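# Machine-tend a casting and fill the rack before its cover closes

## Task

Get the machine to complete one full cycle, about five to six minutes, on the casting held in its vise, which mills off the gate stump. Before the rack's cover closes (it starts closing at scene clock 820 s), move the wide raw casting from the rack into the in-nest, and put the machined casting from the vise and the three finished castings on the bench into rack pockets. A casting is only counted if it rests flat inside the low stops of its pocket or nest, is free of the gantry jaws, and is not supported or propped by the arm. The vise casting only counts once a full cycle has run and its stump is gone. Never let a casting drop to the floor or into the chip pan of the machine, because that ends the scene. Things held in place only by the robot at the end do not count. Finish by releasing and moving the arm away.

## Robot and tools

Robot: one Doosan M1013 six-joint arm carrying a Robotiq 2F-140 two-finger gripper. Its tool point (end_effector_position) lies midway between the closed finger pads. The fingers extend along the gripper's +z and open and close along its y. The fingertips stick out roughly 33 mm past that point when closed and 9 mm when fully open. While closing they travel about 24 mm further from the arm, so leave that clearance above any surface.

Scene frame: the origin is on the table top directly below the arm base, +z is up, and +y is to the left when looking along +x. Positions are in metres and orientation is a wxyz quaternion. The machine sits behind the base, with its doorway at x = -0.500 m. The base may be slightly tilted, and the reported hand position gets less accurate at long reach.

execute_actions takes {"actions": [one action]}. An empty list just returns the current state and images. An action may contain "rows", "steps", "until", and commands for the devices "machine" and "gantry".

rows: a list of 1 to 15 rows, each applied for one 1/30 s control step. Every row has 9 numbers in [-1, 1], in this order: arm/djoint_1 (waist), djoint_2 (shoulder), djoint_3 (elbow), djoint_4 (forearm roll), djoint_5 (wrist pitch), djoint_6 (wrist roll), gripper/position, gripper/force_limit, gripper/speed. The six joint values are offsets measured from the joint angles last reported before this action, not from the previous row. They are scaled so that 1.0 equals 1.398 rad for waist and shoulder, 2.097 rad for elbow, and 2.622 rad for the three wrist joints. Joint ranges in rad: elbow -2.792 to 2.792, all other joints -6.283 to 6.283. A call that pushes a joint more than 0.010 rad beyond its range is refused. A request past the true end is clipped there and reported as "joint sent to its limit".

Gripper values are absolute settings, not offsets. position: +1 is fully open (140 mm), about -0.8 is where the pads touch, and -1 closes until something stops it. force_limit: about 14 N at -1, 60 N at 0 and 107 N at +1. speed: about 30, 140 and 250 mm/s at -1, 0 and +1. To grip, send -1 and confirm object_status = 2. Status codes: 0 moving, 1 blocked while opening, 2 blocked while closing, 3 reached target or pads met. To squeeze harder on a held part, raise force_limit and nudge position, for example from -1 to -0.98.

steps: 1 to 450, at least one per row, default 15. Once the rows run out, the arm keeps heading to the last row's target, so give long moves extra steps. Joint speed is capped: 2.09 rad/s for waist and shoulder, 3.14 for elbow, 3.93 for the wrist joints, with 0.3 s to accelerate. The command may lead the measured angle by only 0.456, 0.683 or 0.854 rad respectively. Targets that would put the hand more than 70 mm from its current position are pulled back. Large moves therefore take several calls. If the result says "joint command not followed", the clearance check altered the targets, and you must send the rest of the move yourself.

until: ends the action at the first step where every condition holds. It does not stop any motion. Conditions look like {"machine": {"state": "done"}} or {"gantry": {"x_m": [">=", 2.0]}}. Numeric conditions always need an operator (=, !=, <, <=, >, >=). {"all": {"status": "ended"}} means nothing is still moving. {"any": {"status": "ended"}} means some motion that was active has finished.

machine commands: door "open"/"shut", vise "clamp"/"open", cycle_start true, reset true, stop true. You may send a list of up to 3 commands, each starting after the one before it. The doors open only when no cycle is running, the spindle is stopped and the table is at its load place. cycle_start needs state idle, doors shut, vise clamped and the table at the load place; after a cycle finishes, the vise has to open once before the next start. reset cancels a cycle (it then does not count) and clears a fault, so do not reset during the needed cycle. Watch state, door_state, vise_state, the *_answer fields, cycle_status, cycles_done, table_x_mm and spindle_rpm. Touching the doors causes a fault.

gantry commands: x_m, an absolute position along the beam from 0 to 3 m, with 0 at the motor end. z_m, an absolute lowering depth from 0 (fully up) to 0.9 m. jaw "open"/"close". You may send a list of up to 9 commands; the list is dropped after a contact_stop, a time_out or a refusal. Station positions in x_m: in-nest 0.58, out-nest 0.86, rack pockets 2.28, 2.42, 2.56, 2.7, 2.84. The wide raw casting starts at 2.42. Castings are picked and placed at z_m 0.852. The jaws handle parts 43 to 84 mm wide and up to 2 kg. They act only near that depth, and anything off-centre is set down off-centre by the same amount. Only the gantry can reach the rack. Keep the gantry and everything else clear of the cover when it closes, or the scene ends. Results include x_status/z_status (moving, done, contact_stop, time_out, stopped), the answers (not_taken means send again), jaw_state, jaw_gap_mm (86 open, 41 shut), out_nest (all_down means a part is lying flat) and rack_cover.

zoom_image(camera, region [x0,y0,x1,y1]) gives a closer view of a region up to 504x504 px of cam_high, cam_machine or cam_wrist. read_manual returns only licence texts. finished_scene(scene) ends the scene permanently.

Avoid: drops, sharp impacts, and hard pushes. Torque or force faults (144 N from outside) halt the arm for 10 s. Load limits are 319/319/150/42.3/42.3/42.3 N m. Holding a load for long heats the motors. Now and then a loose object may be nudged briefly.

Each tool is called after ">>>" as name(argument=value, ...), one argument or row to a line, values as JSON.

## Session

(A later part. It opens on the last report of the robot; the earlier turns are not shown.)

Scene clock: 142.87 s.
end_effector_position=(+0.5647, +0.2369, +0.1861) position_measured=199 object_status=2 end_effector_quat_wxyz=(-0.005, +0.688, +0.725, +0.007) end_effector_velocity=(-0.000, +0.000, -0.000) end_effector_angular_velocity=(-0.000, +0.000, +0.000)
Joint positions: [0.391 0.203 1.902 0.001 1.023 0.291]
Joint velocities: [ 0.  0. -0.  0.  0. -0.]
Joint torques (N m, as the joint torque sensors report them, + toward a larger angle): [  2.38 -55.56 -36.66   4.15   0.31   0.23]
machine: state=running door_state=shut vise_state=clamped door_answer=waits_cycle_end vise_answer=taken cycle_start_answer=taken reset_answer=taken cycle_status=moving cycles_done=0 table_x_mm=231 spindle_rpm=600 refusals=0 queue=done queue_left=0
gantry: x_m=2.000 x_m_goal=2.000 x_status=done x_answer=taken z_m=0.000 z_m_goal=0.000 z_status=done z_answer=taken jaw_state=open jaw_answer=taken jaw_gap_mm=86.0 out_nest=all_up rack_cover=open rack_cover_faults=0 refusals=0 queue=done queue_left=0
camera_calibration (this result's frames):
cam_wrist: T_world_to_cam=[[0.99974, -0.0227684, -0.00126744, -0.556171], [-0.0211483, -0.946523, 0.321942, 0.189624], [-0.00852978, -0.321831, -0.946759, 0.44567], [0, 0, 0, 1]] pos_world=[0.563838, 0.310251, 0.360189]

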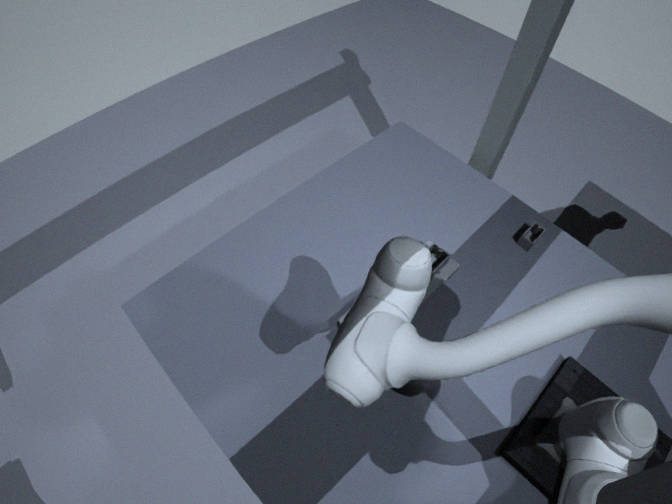

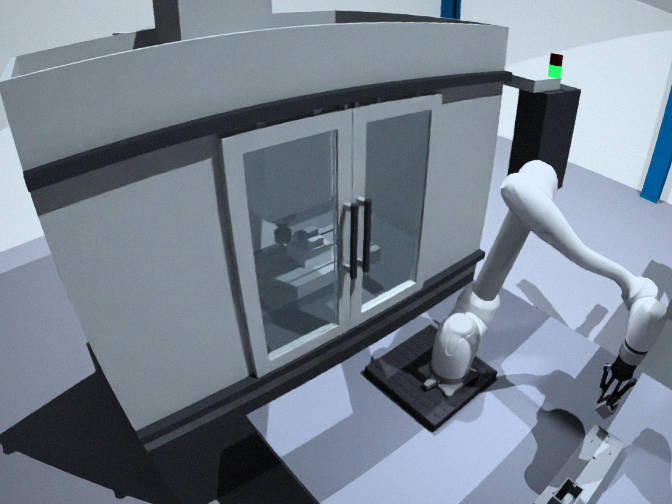

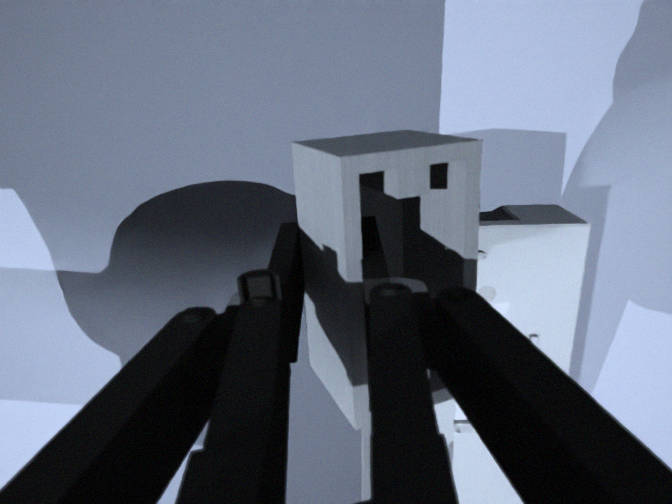

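>>> execute_actions(
  actions=[
    {"rows":[[0,0.002,0.121,0,-0.092,0,-1,0,0]],"steps":40},
  ],
)

>>> zoom_image(
  camera="cam_machine",
  region=[500,340,672,480],
)

Scene clock: 153.20 s.
end_effector_position=(+0.4775, +0.2074, +0.0734) position_measured=199 object_status=2 end_effector_quat_wxyz=(-0.009, +0.688, +0.725, +0.001) end_effector_velocity=(+0.000, +0.000, +0.001) end_effector_angular_velocity=(+0.000, -0.002, +0.001)
Joint positions: [0.391 0.206 2.156 0.001 0.782 0.291]
Joint velocities: [ 0.001 -0.002 -0.    -0.    -0.     0.   ]
Joint torques (N m, as the joint torque sensors report them, + toward a larger angle): [  2.73 -49.43 -29.15   3.44  -0.08   0.2 ]
machine: state=running door_state=shut vise_state=clamped door_answer=waits_cycle_end vise_answer=taken cycle_start_answer=taken reset_answer=taken cycle_status=moving cycles_done=0 table_x_mm=150 spindle_rpm=600 refusals=0 queue=done queue_left=0
gantry: x_m=2.000 x_m_goal=2.000 x_status=done x_answer=taken z_m=0.000 z_m_goal=0.000 z_status=done z_answer=taken jaw_state=open jaw_answer=taken jaw_gap_mm=86.0 out_nest=all_up rack_cover=open rack_cover_faults=0 refusals=0 queue=done queue_left=0
camera_calibration (this result's frames):
cam_wrist: T_world_to_cam=[[0.999619, -0.0227981, -0.0155763, -0.468729], [-0.0164465, -0.944766, 0.327332, 0.193174], [-0.0221785, -0.326951, -0.944781, 0.336208], [0, 0, 0, 1]] pos_world=[0.479184, 0.281741, 0.24711]

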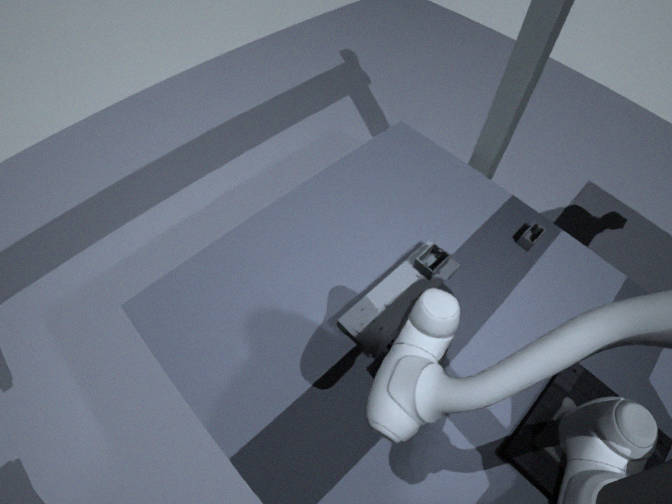

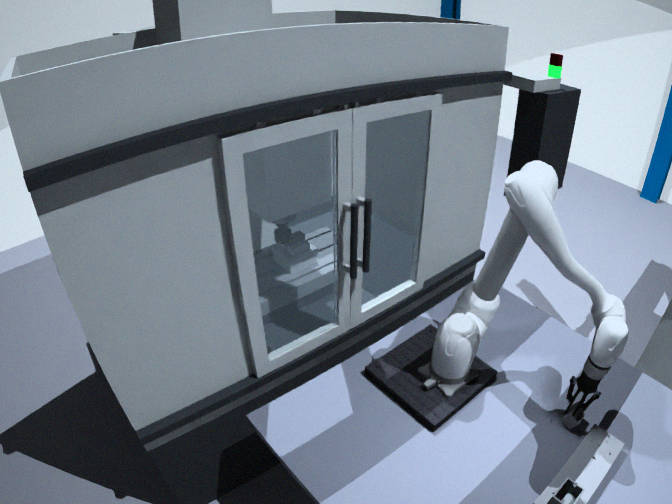

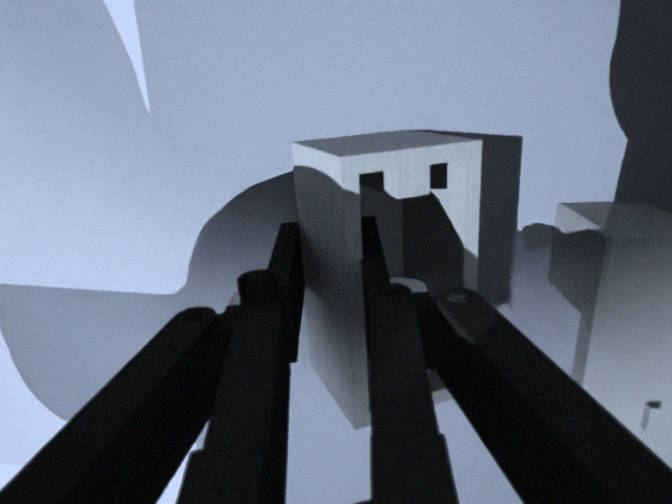

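Region (500, 340, 672, 480) of cam_machine's 672x504 image, scaled by 2.930, with more detail than that image has; it fills the top 410 rows of this view, and the rest is white.

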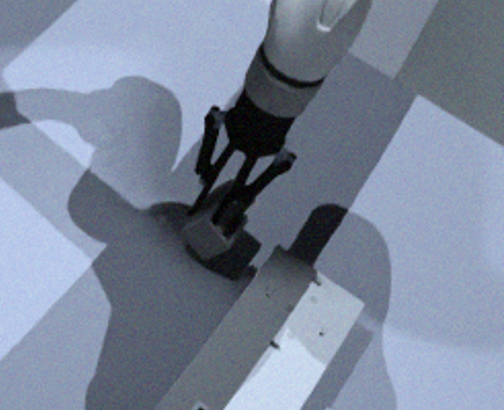

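Near the bench. Open slowly.

>>> execute_actions(
  actions=[
    {"rows":[[0,0,0,0,0,0,-0.55,0,-1]],"steps":40},
  ],
)

>>> execute_actions(
  actions=[
    {"rows":[[0,-0.13,-0.02,0,0.08,0,-0.55,0,0]],"steps":30},
  ],
)

Scene clock: 157.80 s.
end_effector_position=(+0.4775, +0.2074, +0.0734) position_measured=199 object_status=3 end_effector_quat_wxyz=(-0.009, +0.688, +0.725, +0.001) end_effector_velocity=(+0.000, +0.000, -0.000) end_effector_angular_velocity=(-0.000, -0.000, +0.001)
Joint positions: [0.391 0.206 2.156 0.001 0.782 0.291]
Joint velocities: [ 0.     0.    -0.    -0.    -0.    -0.001]
Joint torques (N m, as the joint torque sensors report them, + toward a larger angle): [  4.29 -51.87 -30.24   3.14   0.15  -0.07]
machine: state=running door_state=shut vise_state=clamped door_answer=waits_cycle_end vise_answer=taken cycle_start_answer=taken reset_answer=taken cycle_status=moving cycles_done=0 table_x_mm=114 spindle_rpm=600 refusals=0 queue=done queue_left=0
gantry: x_m=2.000 x_m_goal=2.000 x_status=done x_answer=taken z_m=0.000 z_m_goal=0.000 z_status=done z_answer=taken jaw_state=open jaw_answer=taken jaw_gap_mm=86.0 out_nest=all_up rack_cover=open rack_cover_faults=0 refusals=0 queue=done queue_left=0
camera_calibration (this result's frames):
cam_wrist: T_world_to_cam=[[0.999618, -0.0228415, -0.0155539, -0.468726], [-0.0164957, -0.944777, 0.327298, 0.193197], [-0.022171, -0.326916, -0.944793, 0.336215], [0, 0, 0, 1]] pos_world=[0.479188, 0.281736, 0.24713]

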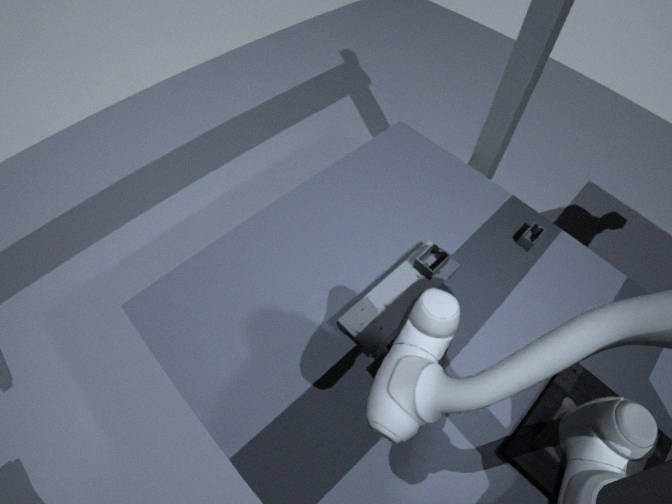

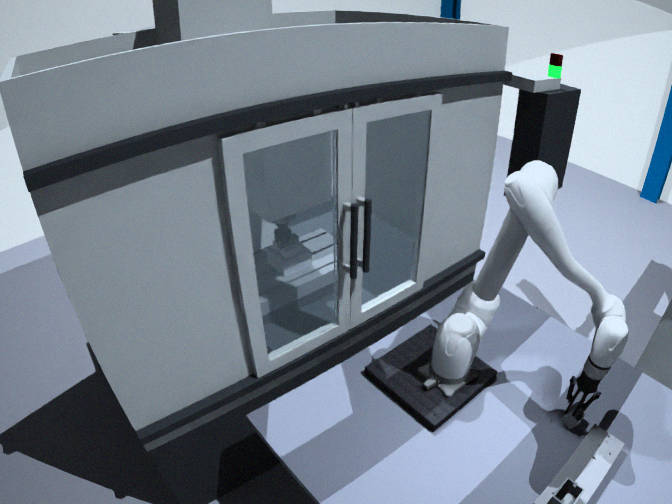

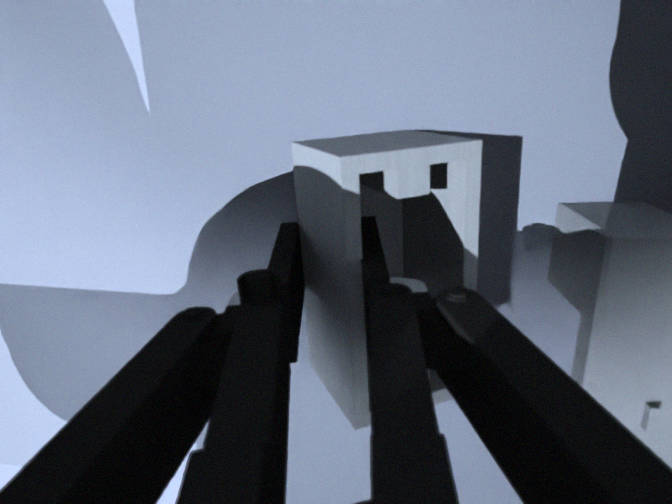

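Scene clock: 158.80 s.
end_effector_position=(+0.4515, +0.1964, +0.1836) position_measured=199 object_status=3 end_effector_quat_wxyz=(-0.006, +0.688, +0.725, +0.007) end_effector_velocity=(-0.000, +0.000, +0.001) end_effector_angular_velocity=(+0.001, -0.001, +0.000)
Joint positions: [0.391 0.024 2.114 0.001 0.991 0.291]
Joint velocities: [ 0.001 -0.001  0.    -0.    -0.     0.   ]
Joint torques (N m, as the joint torque sensors report them, + toward a larger angle): [  3.79 -38.84 -37.71   3.89   0.03   0.33]
machine: state=running door_state=shut vise_state=clamped door_answer=waits_cycle_end vise_answer=taken cycle_start_answer=taken reset_answer=taken cycle_status=moving cycles_done=0 table_x_mm=106 spindle_rpm=600 refusals=0 queue=done queue_left=0
gantry: x_m=2.000 x_m_goal=2.000 x_status=done x_answer=taken z_m=0.000 z_m_goal=0.000 z_status=done z_answer=taken jaw_state=open jaw_answer=taken jaw_gap_mm=86.0 out_nest=all_up rack_cover=open rack_cover_faults=0 refusals=0 queue=done queue_left=0
camera_calibration (this result's frames):
cam_wrist: T_world_to_cam=[[0.999737, -0.0227852, -0.00259088, -0.443697], [-0.0207331, -0.946361, 0.322445, 0.149405], [-0.00979889, -0.322306, -0.946585, 0.429969], [0, 0, 0, 1]] pos_world=[0.450891, 0.269863, 0.357677]

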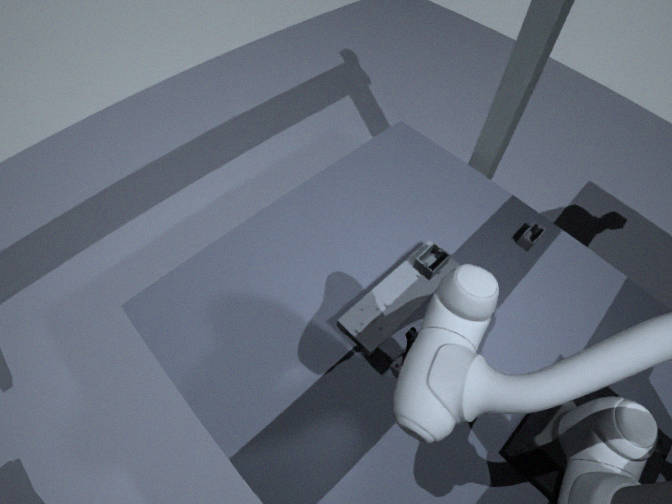

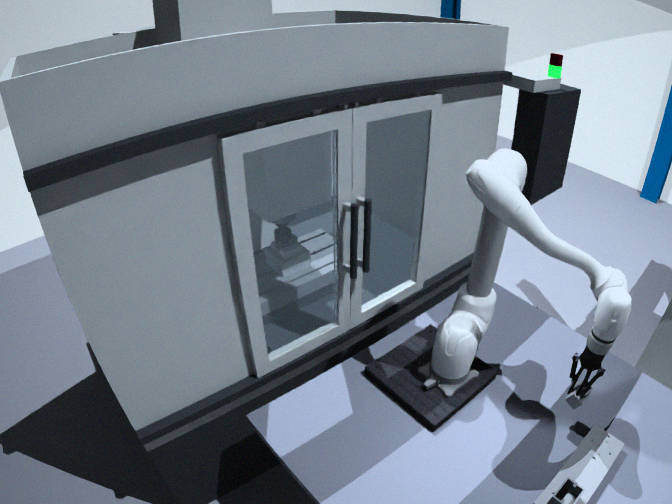

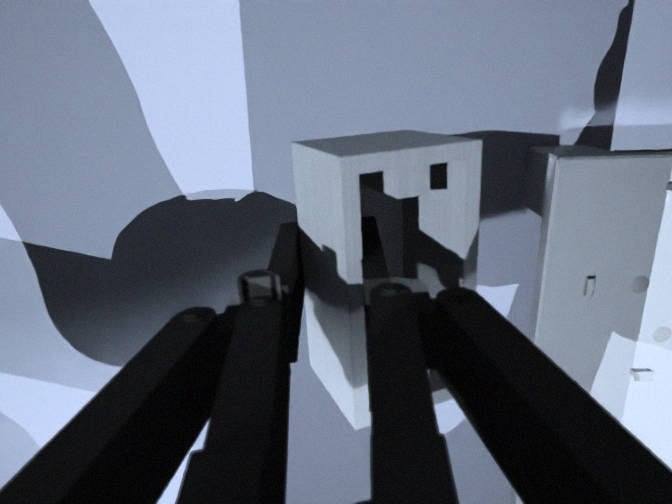

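>>> execute_actions(
  actions=[
    {"rows":[[0,0.13,0.02,0,-0.08,0,-0.55,0,0]],"steps":30},
  ],
)

>>> execute_actions(
  actions=[
    {"rows":[[0,0,0,0,0,0,-0.25,0,-1]],"steps":35},
  ],
)

Scene clock: 162.37 s.
end_effector_position=(+0.4775, +0.2074, +0.0734) position_measured=199 object_status=3 end_effector_quat_wxyz=(-0.009, +0.688, +0.725, +0.001) end_effector_velocity=(-0.000, -0.000, -0.001) end_effector_angular_velocity=(-0.001, +0.002, +0.001)
Joint positions: [0.391 0.206 2.156 0.001 0.782 0.291]
Joint velocities: [-0.     0.001  0.    -0.     0.    -0.001]
Joint torques (N m, as the joint torque sensors report them, + toward a larger angle): [  2.71 -52.79 -30.11   3.72  -0.24   0.04]
machine: state=running door_state=shut vise_state=clamped door_answer=waits_cycle_end vise_answer=taken cycle_start_answer=taken reset_answer=taken cycle_status=moving cycles_done=0 table_x_mm=78 spindle_rpm=600 refusals=0 queue=done queue_left=0
gantry: x_m=2.000 x_m_goal=2.000 x_status=done x_answer=taken z_m=0.000 z_m_goal=0.000 z_status=done z_answer=taken jaw_state=open jaw_answer=taken jaw_gap_mm=86.0 out_nest=all_up rack_cover=open rack_cover_faults=0 refusals=0 queue=done queue_left=0
camera_calibration (this result's frames):
cam_wrist: T_world_to_cam=[[0.999617, -0.0228369, -0.0156108, -0.46868], [-0.0164723, -0.944771, 0.327318, 0.193178], [-0.0222235, -0.326936, -0.944785, 0.336216], [0, 0, 0, 1]] pos_world=[0.479154, 0.281727, 0.247105]

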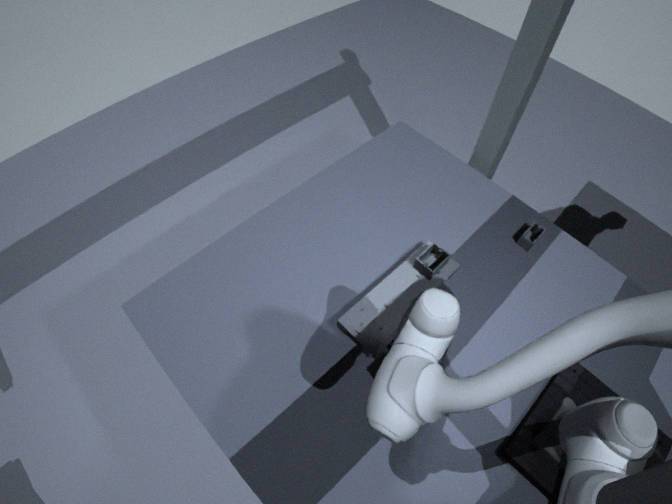

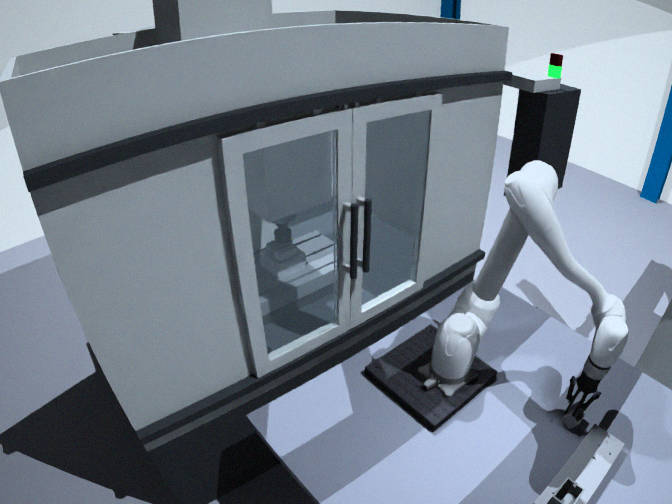

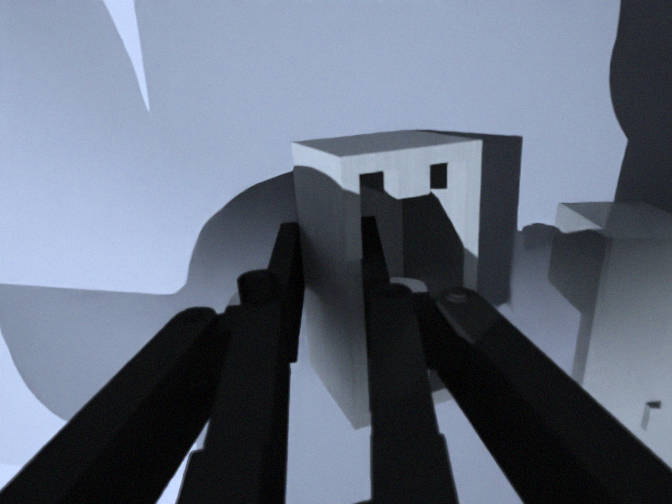

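Scene clock: 163.53 s.
end_effector_position=(+0.4775, +0.2074, +0.0734) position_measured=160 object_status=3 end_effector_quat_wxyz=(-0.009, +0.688, +0.725, +0.001) end_effector_velocity=(-0.000, +0.000, -0.000) end_effector_angular_velocity=(+0.000, +0.000, -0.000)
Joint positions: [0.391 0.206 2.156 0.001 0.782 0.291]
Joint velocities: [ 0.     0.001 -0.     0.    -0.     0.   ]
Joint torques (N m, as the joint torque sensors report them, + toward a larger angle): [  3.41 -47.67 -28.9    3.18   0.1    0.36]
machine: state=running door_state=shut vise_state=clamped door_answer=waits_cycle_end vise_answer=taken cycle_start_answer=taken reset_answer=taken cycle_status=moving cycles_done=0 table_x_mm=69 spindle_rpm=600 refusals=0 queue=done queue_left=0
gantry: x_m=2.000 x_m_goal=2.000 x_status=done x_answer=taken z_m=0.000 z_m_goal=0.000 z_status=done z_answer=taken jaw_state=open jaw_answer=taken jaw_gap_mm=86.0 out_nest=all_up rack_cover=open rack_cover_faults=0 refusals=0 queue=done queue_left=0
camera_calibration (this result's frames):
cam_wrist: T_world_to_cam=[[0.999618, -0.0228372, -0.0155975, -0.468685], [-0.0164769, -0.944772, 0.327313, 0.193183], [-0.022211, -0.326931, -0.944787, 0.33621], [0, 0, 0, 1]] pos_world=[0.479157, 0.281728, 0.247105]

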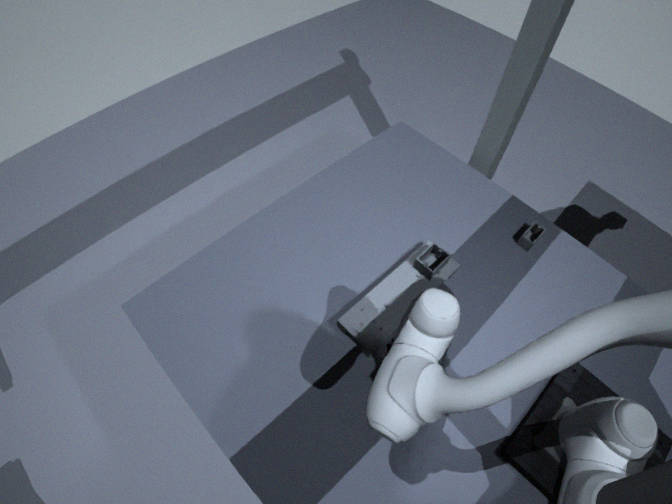

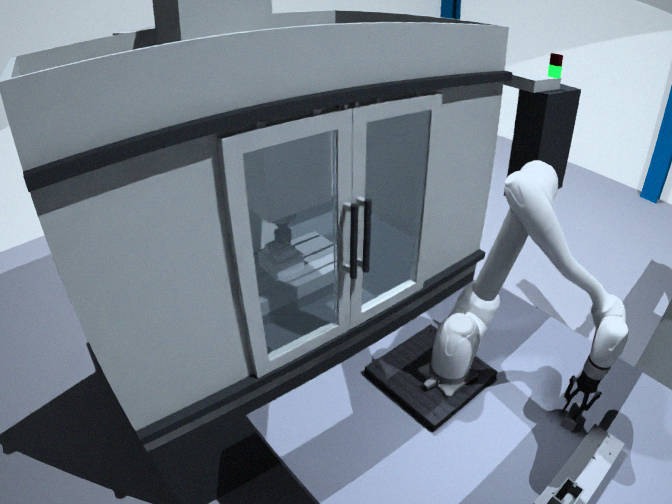

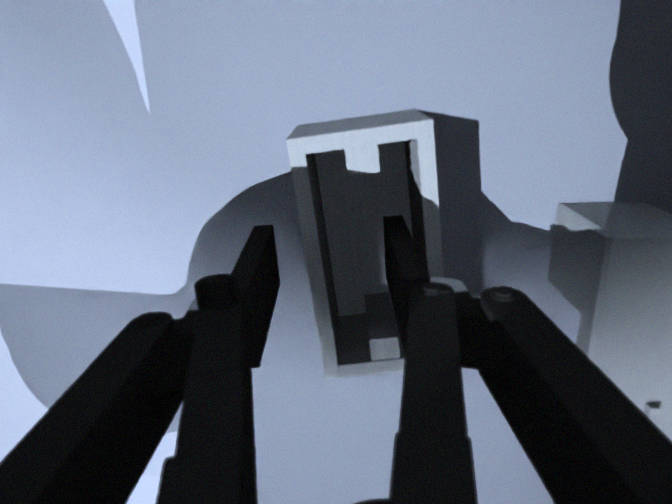

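Upright now. Lift and look.

>>> execute_actions(
  actions=[
    {"rows":[[0,-0.13,-0.02,0,0.08,0,-0.25,0,0],[0,-0.13,-0.02,0,0.08,0,-0.25,0,0],[0,-0.13,-0.02,0,0.08,0,-0.25,0,0],[0,-0.13,-0.02,0,0.08,0,-0.25,0,0],[0,-0.13,-0.02,0,0.08,0,-0.25,0,0],[0,-0.13,-0.02,0,0.08,0,-0.25,0,0],[0,-0.13,-0.02,0,0.08,0,-0.25,0,0],[0,-0.13,-0.02,0,0.08,0,-0.25,0,0],[0,-0.13,-0.02,0,0.08,0,-0.25,0,0],[0,-0.13,-0.02,0,0.08,0,-0.25,0,0],[0,-0.13,-0.02,0,0.08,0,-0.25,0,0],[0,-0.13,-0.02,0,0.08,0,-0.25,0,0],[0,-0.13,-0.02,0,0.08,0,0.4,0,0]],"steps":30},
  ],
)

Scene clock: 170.73 s.
end_effector_position=(+0.4515, +0.1964, +0.1836) position_measured=78 object_status=3 end_effector_quat_wxyz=(-0.006, +0.688, +0.725, +0.007) end_effector_velocity=(-0.000, +0.000, -0.000) end_effector_angular_velocity=(-0.000, +0.000, +0.001)
Joint positions: [0.391 0.024 2.114 0.001 0.991 0.291]
Joint velocities: [ 0.  0.  0. -0.  0. -0.]
Joint torques (N m, as the joint torque sensors report them, + toward a larger angle): [  0.99 -37.57 -33.91   3.83   0.09   0.06]
machine: state=running door_state=shut vise_state=clamped door_answer=waits_cycle_end vise_answer=taken cycle_start_answer=taken reset_answer=taken cycle_status=moving cycles_done=0 table_x_mm=12 spindle_rpm=600 refusals=0 queue=done queue_left=0
gantry: x_m=2.000 x_m_goal=2.000 x_status=done x_answer=taken z_m=0.000 z_m_goal=0.000 z_status=done z_answer=taken jaw_state=open jaw_answer=taken jaw_gap_mm=86.0 out_nest=all_up rack_cover=open rack_cover_faults=0 refusals=0 queue=done queue_left=0
camera_calibration (this result's frames):
cam_wrist: T_world_to_cam=[[0.999737, -0.0227806, -0.00261142, -0.443677], [-0.0207221, -0.946359, 0.322452, 0.1494], [-0.00981701, -0.322313, -0.946582, 0.42996], [0, 0, 0, 1]] pos_world=[0.450877, 0.269861, 0.35766]

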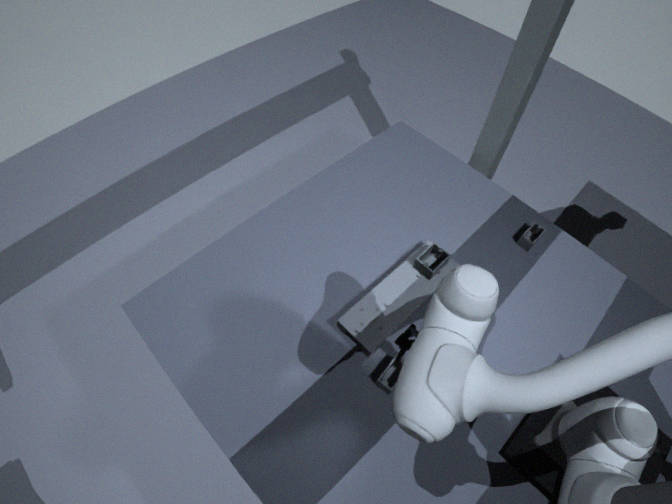

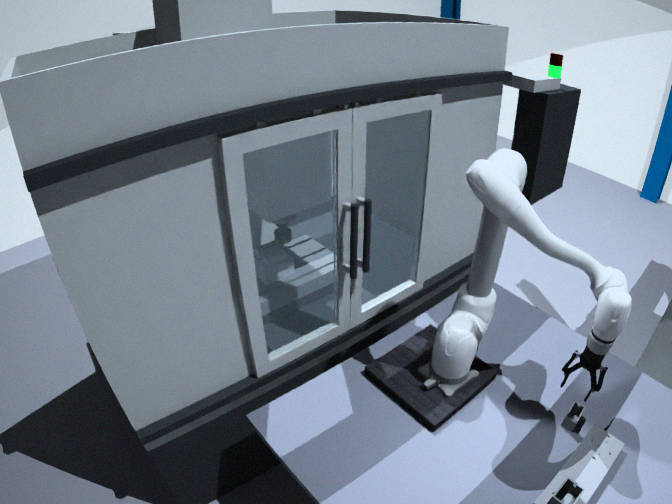

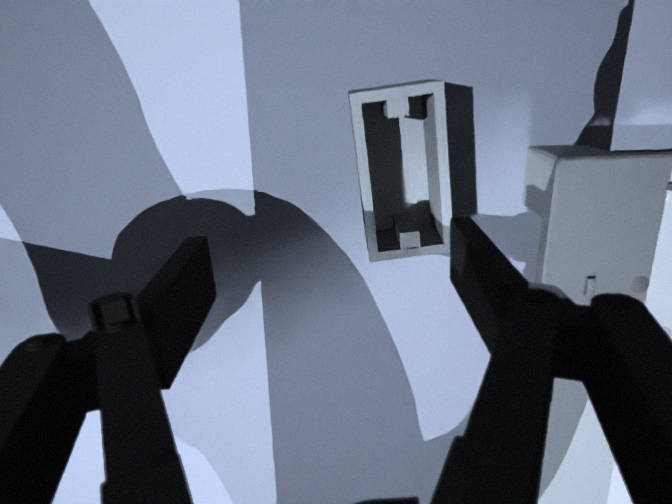

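>>> execute_actions(
  actions=[
    {"rows":[[0.011,0.162,0.009,0,-0.088,0.036,0.4,0,0]],"steps":35},
  ],
)

Scene clock: 185.53 s.
end_effector_position=(+0.4910, +0.2213, +0.0587) position_measured=78 object_status=3 end_effector_quat_wxyz=(-0.009, +0.716, +0.698, -0.000) end_effector_velocity=(+0.000, -0.000, +0.000) end_effector_angular_velocity=(-0.000, -0.001, +0.000)
Joint positions: [0.406 0.251 2.133 0.001 0.761 0.385]
Joint velocities: [-0.    -0.001 -0.    -0.     0.    -0.   ]
Joint torques (N m, as the joint torque sensors report them, + toward a larger angle): [  3.08 -57.09 -26.39   3.53  -0.09   0.34]
machine: state=running door_state=shut vise_state=clamped door_answer=waits_cycle_end vise_answer=taken cycle_start_answer=taken reset_answer=taken cycle_status=moving cycles_done=0 table_x_mm=108 spindle_rpm=600 refusals=0 queue=done queue_left=0
gantry: x_m=2.000 x_m_goal=2.000 x_status=done x_answer=taken z_m=0.000 z_m_goal=0.000 z_status=done z_answer=taken jaw_state=open jaw_answer=taken jaw_gap_mm=86.0 out_nest=all_up rack_cover=open rack_cover_faults=0 refusals=0 queue=done queue_left=0
camera_calibration (this result's frames):
cam_wrist: T_world_to_cam=[[0.994672, -0.101645, -0.0171836, -0.46215], [-0.0903949, -0.940134, 0.328599, 0.246487], [-0.0495553, -0.325295, -0.944313, 0.340214], [0, 0, 0, 1]] pos_world=[0.498829, 0.295425, 0.232332]

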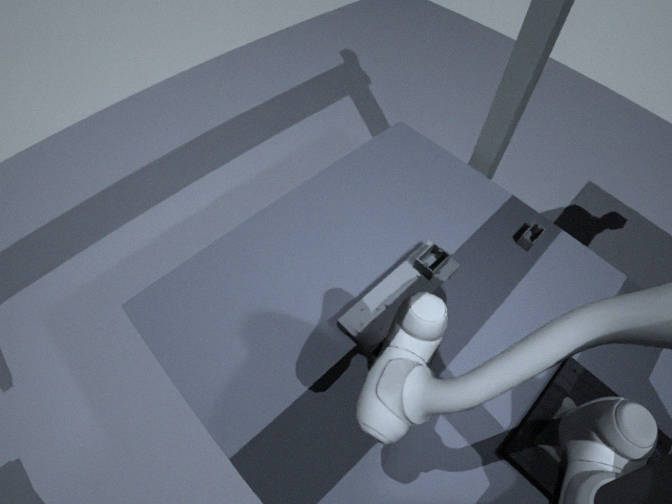

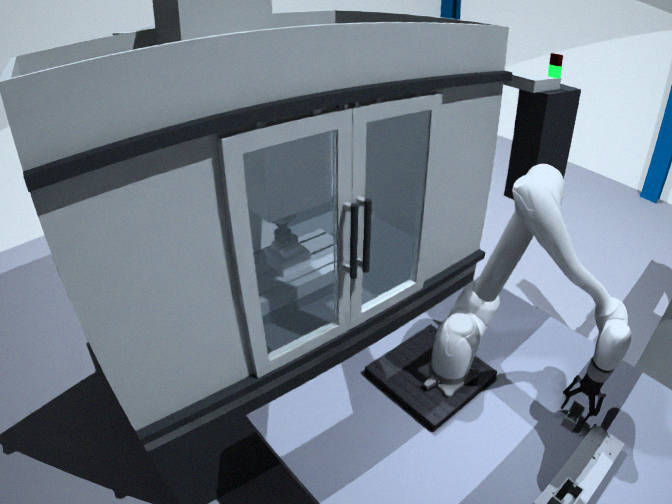

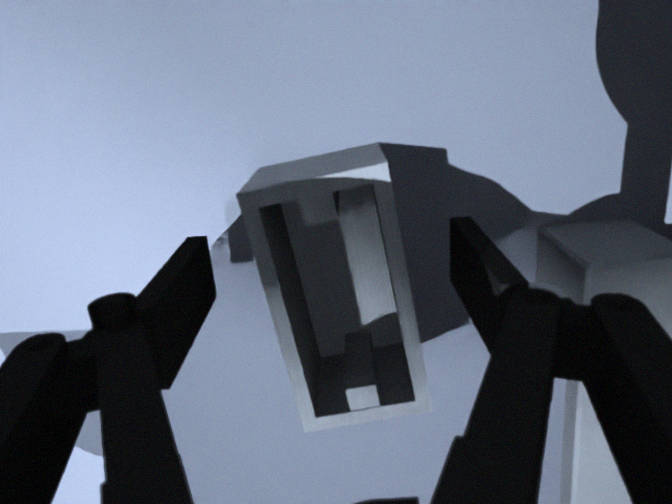

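>>> execute_actions(
  actions=[
    {"rows":[[0,0,0,0,0,-0.075,0.4,0,0]],"steps":18},
  ],
)

>>> execute_actions(
  actions=[
    {"rows":[[0,0,0,0,0,0,-1,0,0]],"steps":22},
  ],
)

Scene clock: 189.90 s.
end_effector_position=(+0.4910, +0.2213, +0.0587) position_measured=78 object_status=3 end_effector_quat_wxyz=(-0.009, +0.645, +0.764, +0.001) end_effector_velocity=(+0.000, -0.000, -0.000) end_effector_angular_velocity=(-0.000, +0.000, -0.000)
Joint positions: [0.406 0.251 2.133 0.001 0.761 0.188]
Joint velocities: [-0.     0.001  0.    -0.    -0.    -0.   ]
Joint torques (N m, as the joint torque sensors report them, + toward a larger angle): [  5.53 -54.09 -26.56   3.81   0.02  -0.12]
machine: state=running door_state=shut vise_state=clamped door_answer=waits_cycle_end vise_answer=taken cycle_start_answer=taken reset_answer=taken cycle_status=moving cycles_done=0 table_x_mm=143 spindle_rpm=600 refusals=0 queue=done queue_left=0
gantry: x_m=2.000 x_m_goal=2.000 x_status=done x_answer=taken z_m=0.000 z_m_goal=0.000 z_status=done z_answer=taken jaw_state=open jaw_answer=taken jaw_gap_mm=86.0 out_nest=all_up rack_cover=open rack_cover_faults=0 refusals=0 queue=done queue_left=0
camera_calibration (this result's frames):
cam_wrist: T_world_to_cam=[[0.995405, 0.0946119, -0.0147133, -0.506096], [0.0942226, -0.940571, 0.326263, 0.156066], [0.0170295, -0.32615, -0.945165, 0.307762], [0, 0, 0, 1]] pos_world=[0.483825, 0.29505, 0.232521]

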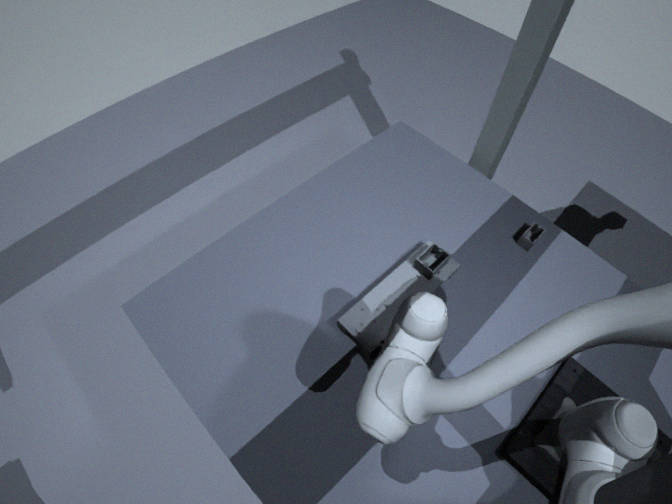

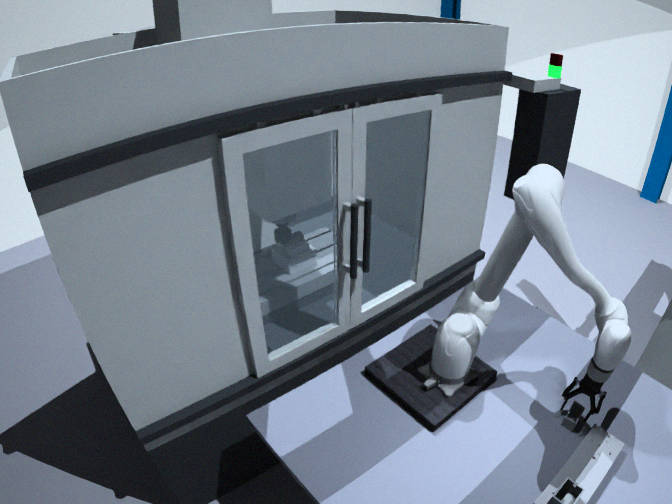

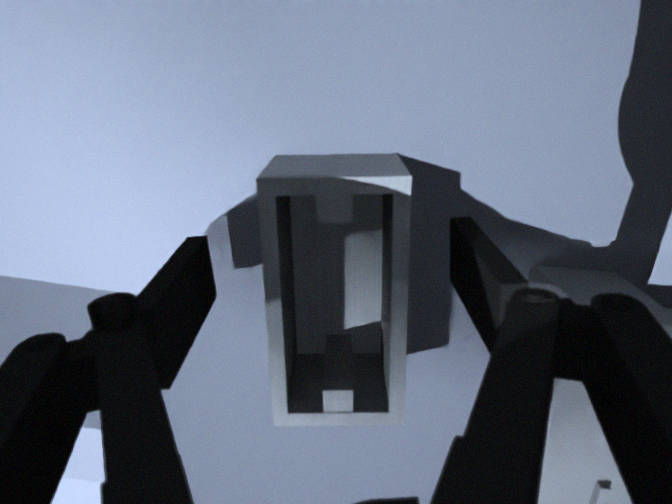

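Scene clock: 190.63 s.
end_effector_position=(+0.4912, +0.2213, +0.0588) position_measured=155 object_status=2 end_effector_quat_wxyz=(-0.009, +0.645, +0.764, +0.001) end_effector_velocity=(-0.000, -0.000, -0.000) end_effector_angular_velocity=(-0.000, +0.001, -0.000)
Joint positions: [0.406 0.251 2.132 0.001 0.761 0.188]
Joint velocities: [-0.001  0.     0.001 -0.    -0.    -0.   ]
Joint torques (N m, as the joint torque sensors report them, + toward a larger angle): [  4.54 -38.82 -18.72   3.02  -0.4    0.14]
machine: state=running door_state=shut vise_state=clamped door_answer=waits_cycle_end vise_answer=taken cycle_start_answer=taken reset_answer=taken cycle_status=moving cycles_done=0 table_x_mm=148 spindle_rpm=600 refusals=0 queue=done queue_left=0
gantry: x_m=2.000 x_m_goal=2.000 x_status=done x_answer=taken z_m=0.000 z_m_goal=0.000 z_status=done z_answer=taken jaw_state=open jaw_answer=taken jaw_gap_mm=86.0 out_nest=all_up rack_cover=open rack_cover_faults=0 refusals=0 queue=done queue_left=0
camera_calibration (this result's frames):
cam_wrist: T_world_to_cam=[[0.995409, 0.0946116, -0.014501, -0.506263], [0.094154, -0.940597, 0.32621, 0.15612], [0.0172236, -0.326077, -0.945186, 0.307741], [0, 0, 0, 1]] pos_world=[0.483938, 0.295092, 0.232604]

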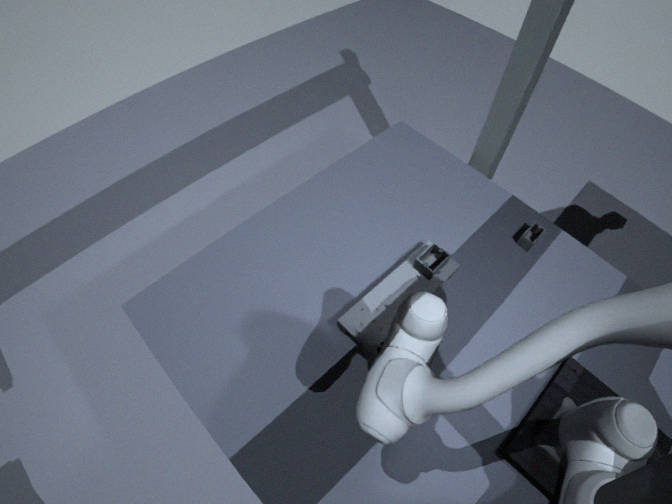

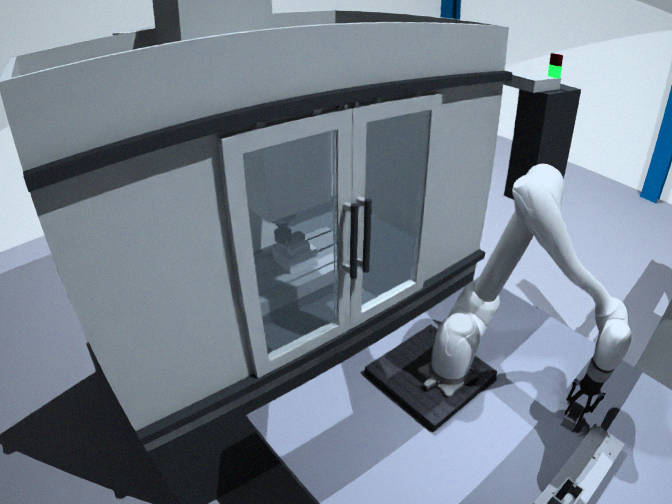

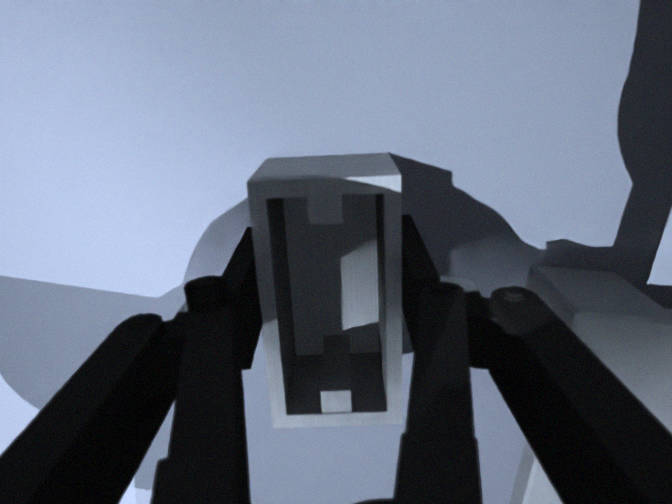

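>>> execute_actions(
  actions=[
    {"rows":[[0,-0.12,-0.03,0,0.09,0,-1,0,0]],"steps":20},
  ],
)

>>> execute_actions(
  actions=[
    {"rows":[[-0.124,0.12,-0.103,0,0.015,-0.022,-1,0,0]],"steps":35},
  ],
)

Scene clock: 204.90 s.
end_effector_position=(+0.4720, +0.2123, +0.1747) position_measured=155 object_status=2 end_effector_quat_wxyz=(-0.010, +0.644, +0.765, -0.001) end_effector_velocity=(+0.000, -0.001, +0.001) end_effector_angular_velocity=(-0.000, -0.000, -0.001)
Joint positions: [0.406 0.083 2.07  0.001 0.997 0.188]
Joint velocities: [-0.001 -0.001  0.    -0.     0.001  0.   ]
Joint torques (N m, as the joint torque sensors report them, + toward a larger angle): [  3.38 -45.51 -36.93   4.13  -0.11   0.5 ]
machine: state=running door_state=shut vise_state=clamped door_answer=waits_cycle_end vise_answer=taken cycle_start_answer=taken reset_answer=taken cycle_status=moving cycles_done=0 table_x_mm=261 spindle_rpm=600 refusals=0 queue=done queue_left=0
gantry: x_m=2.000 x_m_goal=2.000 x_status=done x_answer=taken z_m=0.000 z_m_goal=0.000 z_status=done z_answer=taken jaw_state=open jaw_answer=taken jaw_gap_mm=86.0 out_nest=all_up rack_cover=open rack_cover_faults=0 refusals=0 queue=done queue_left=0
camera_calibration (this result's frames):
cam_wrist: T_world_to_cam=[[0.995291, 0.0948946, -0.0197905, -0.483759], [0.0961324, -0.940008, 0.327327, 0.11038], [0.0124583, -0.327688, -0.944704, 0.417206], [0, 0, 0, 1]] pos_world=[0.465672, 0.286378, 0.348432]

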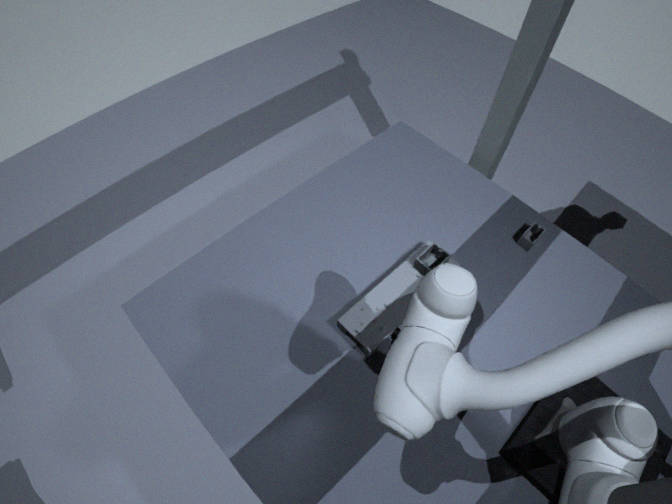

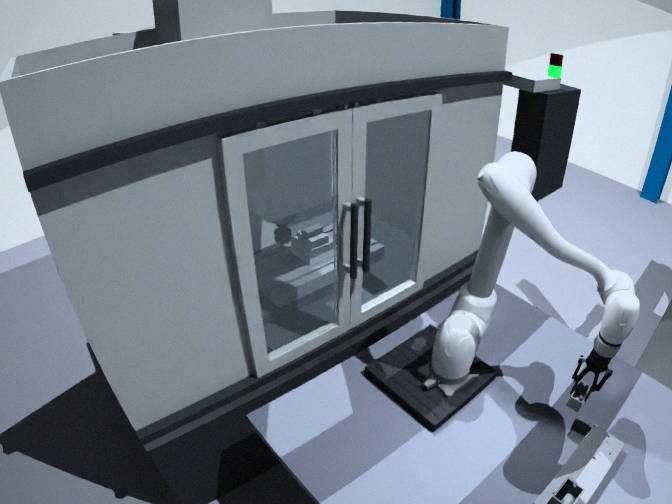

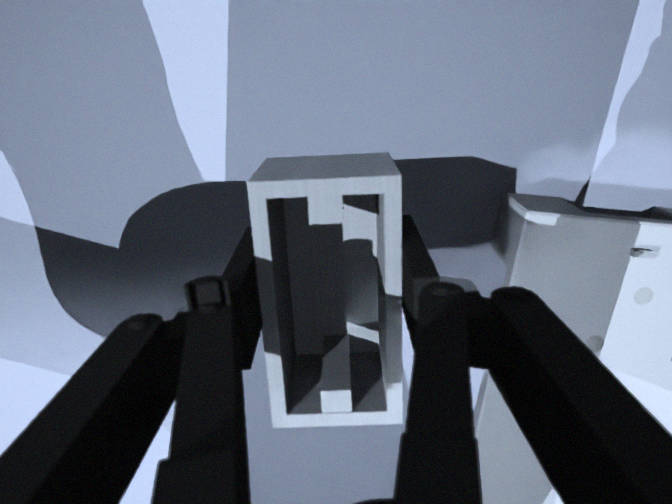

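Scene clock: 206.07 s.
end_effector_position=(+0.6195, +0.1500, +0.1781) position_measured=155 object_status=2 end_effector_quat_wxyz=(-0.008, +0.688, +0.726, +0.002) end_effector_velocity=(+0.000, -0.000, -0.001) end_effector_angular_velocity=(-0.001, +0.001, +0.001)
Joint positions: [0.233 0.251 1.854 0.001 1.036 0.131]
Joint velocities: [-0.     0.002 -0.    -0.     0.    -0.001]
Joint torques (N m, as the joint torque sensors report them, + toward a larger angle): [  2.76 -62.34 -35.93   4.07   0.64   0.1 ]
machine: state=running door_state=shut vise_state=clamped door_answer=waits_cycle_end vise_answer=taken cycle_start_answer=taken reset_answer=taken cycle_status=moving cycles_done=0 table_x_mm=270 spindle_rpm=600 refusals=0 queue=done queue_left=0
gantry: x_m=2.000 x_m_goal=2.000 x_status=done x_answer=taken z_m=0.000 z_m_goal=0.000 z_status=done z_answer=taken jaw_state=open jaw_answer=taken jaw_gap_mm=86.0 out_nest=all_up rack_cover=open rack_cover_faults=0 refusals=0 queue=done queue_left=0
camera_calibration (this result's frames):
cam_wrist: T_world_to_cam=[[0.999706, -0.0206887, -0.0126057, -0.611286], [-0.0154463, -0.945163, 0.326235, 0.106587], [-0.0186638, -0.325944, -0.945205, 0.417206], [0, 0, 0, 1]] pos_world=[0.62054, 0.224081, 0.351868]

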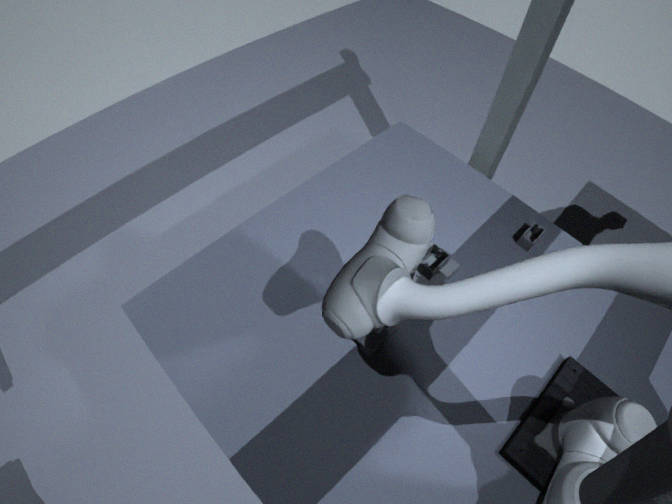

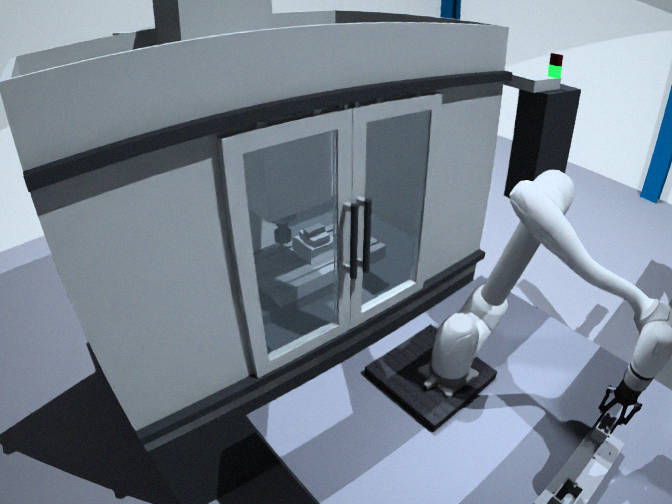

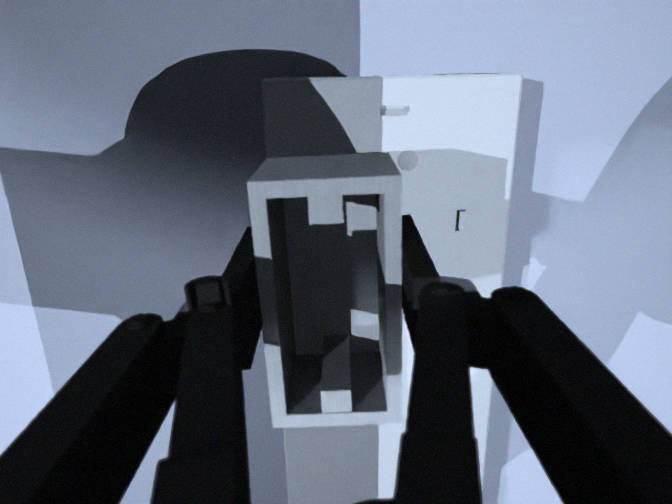

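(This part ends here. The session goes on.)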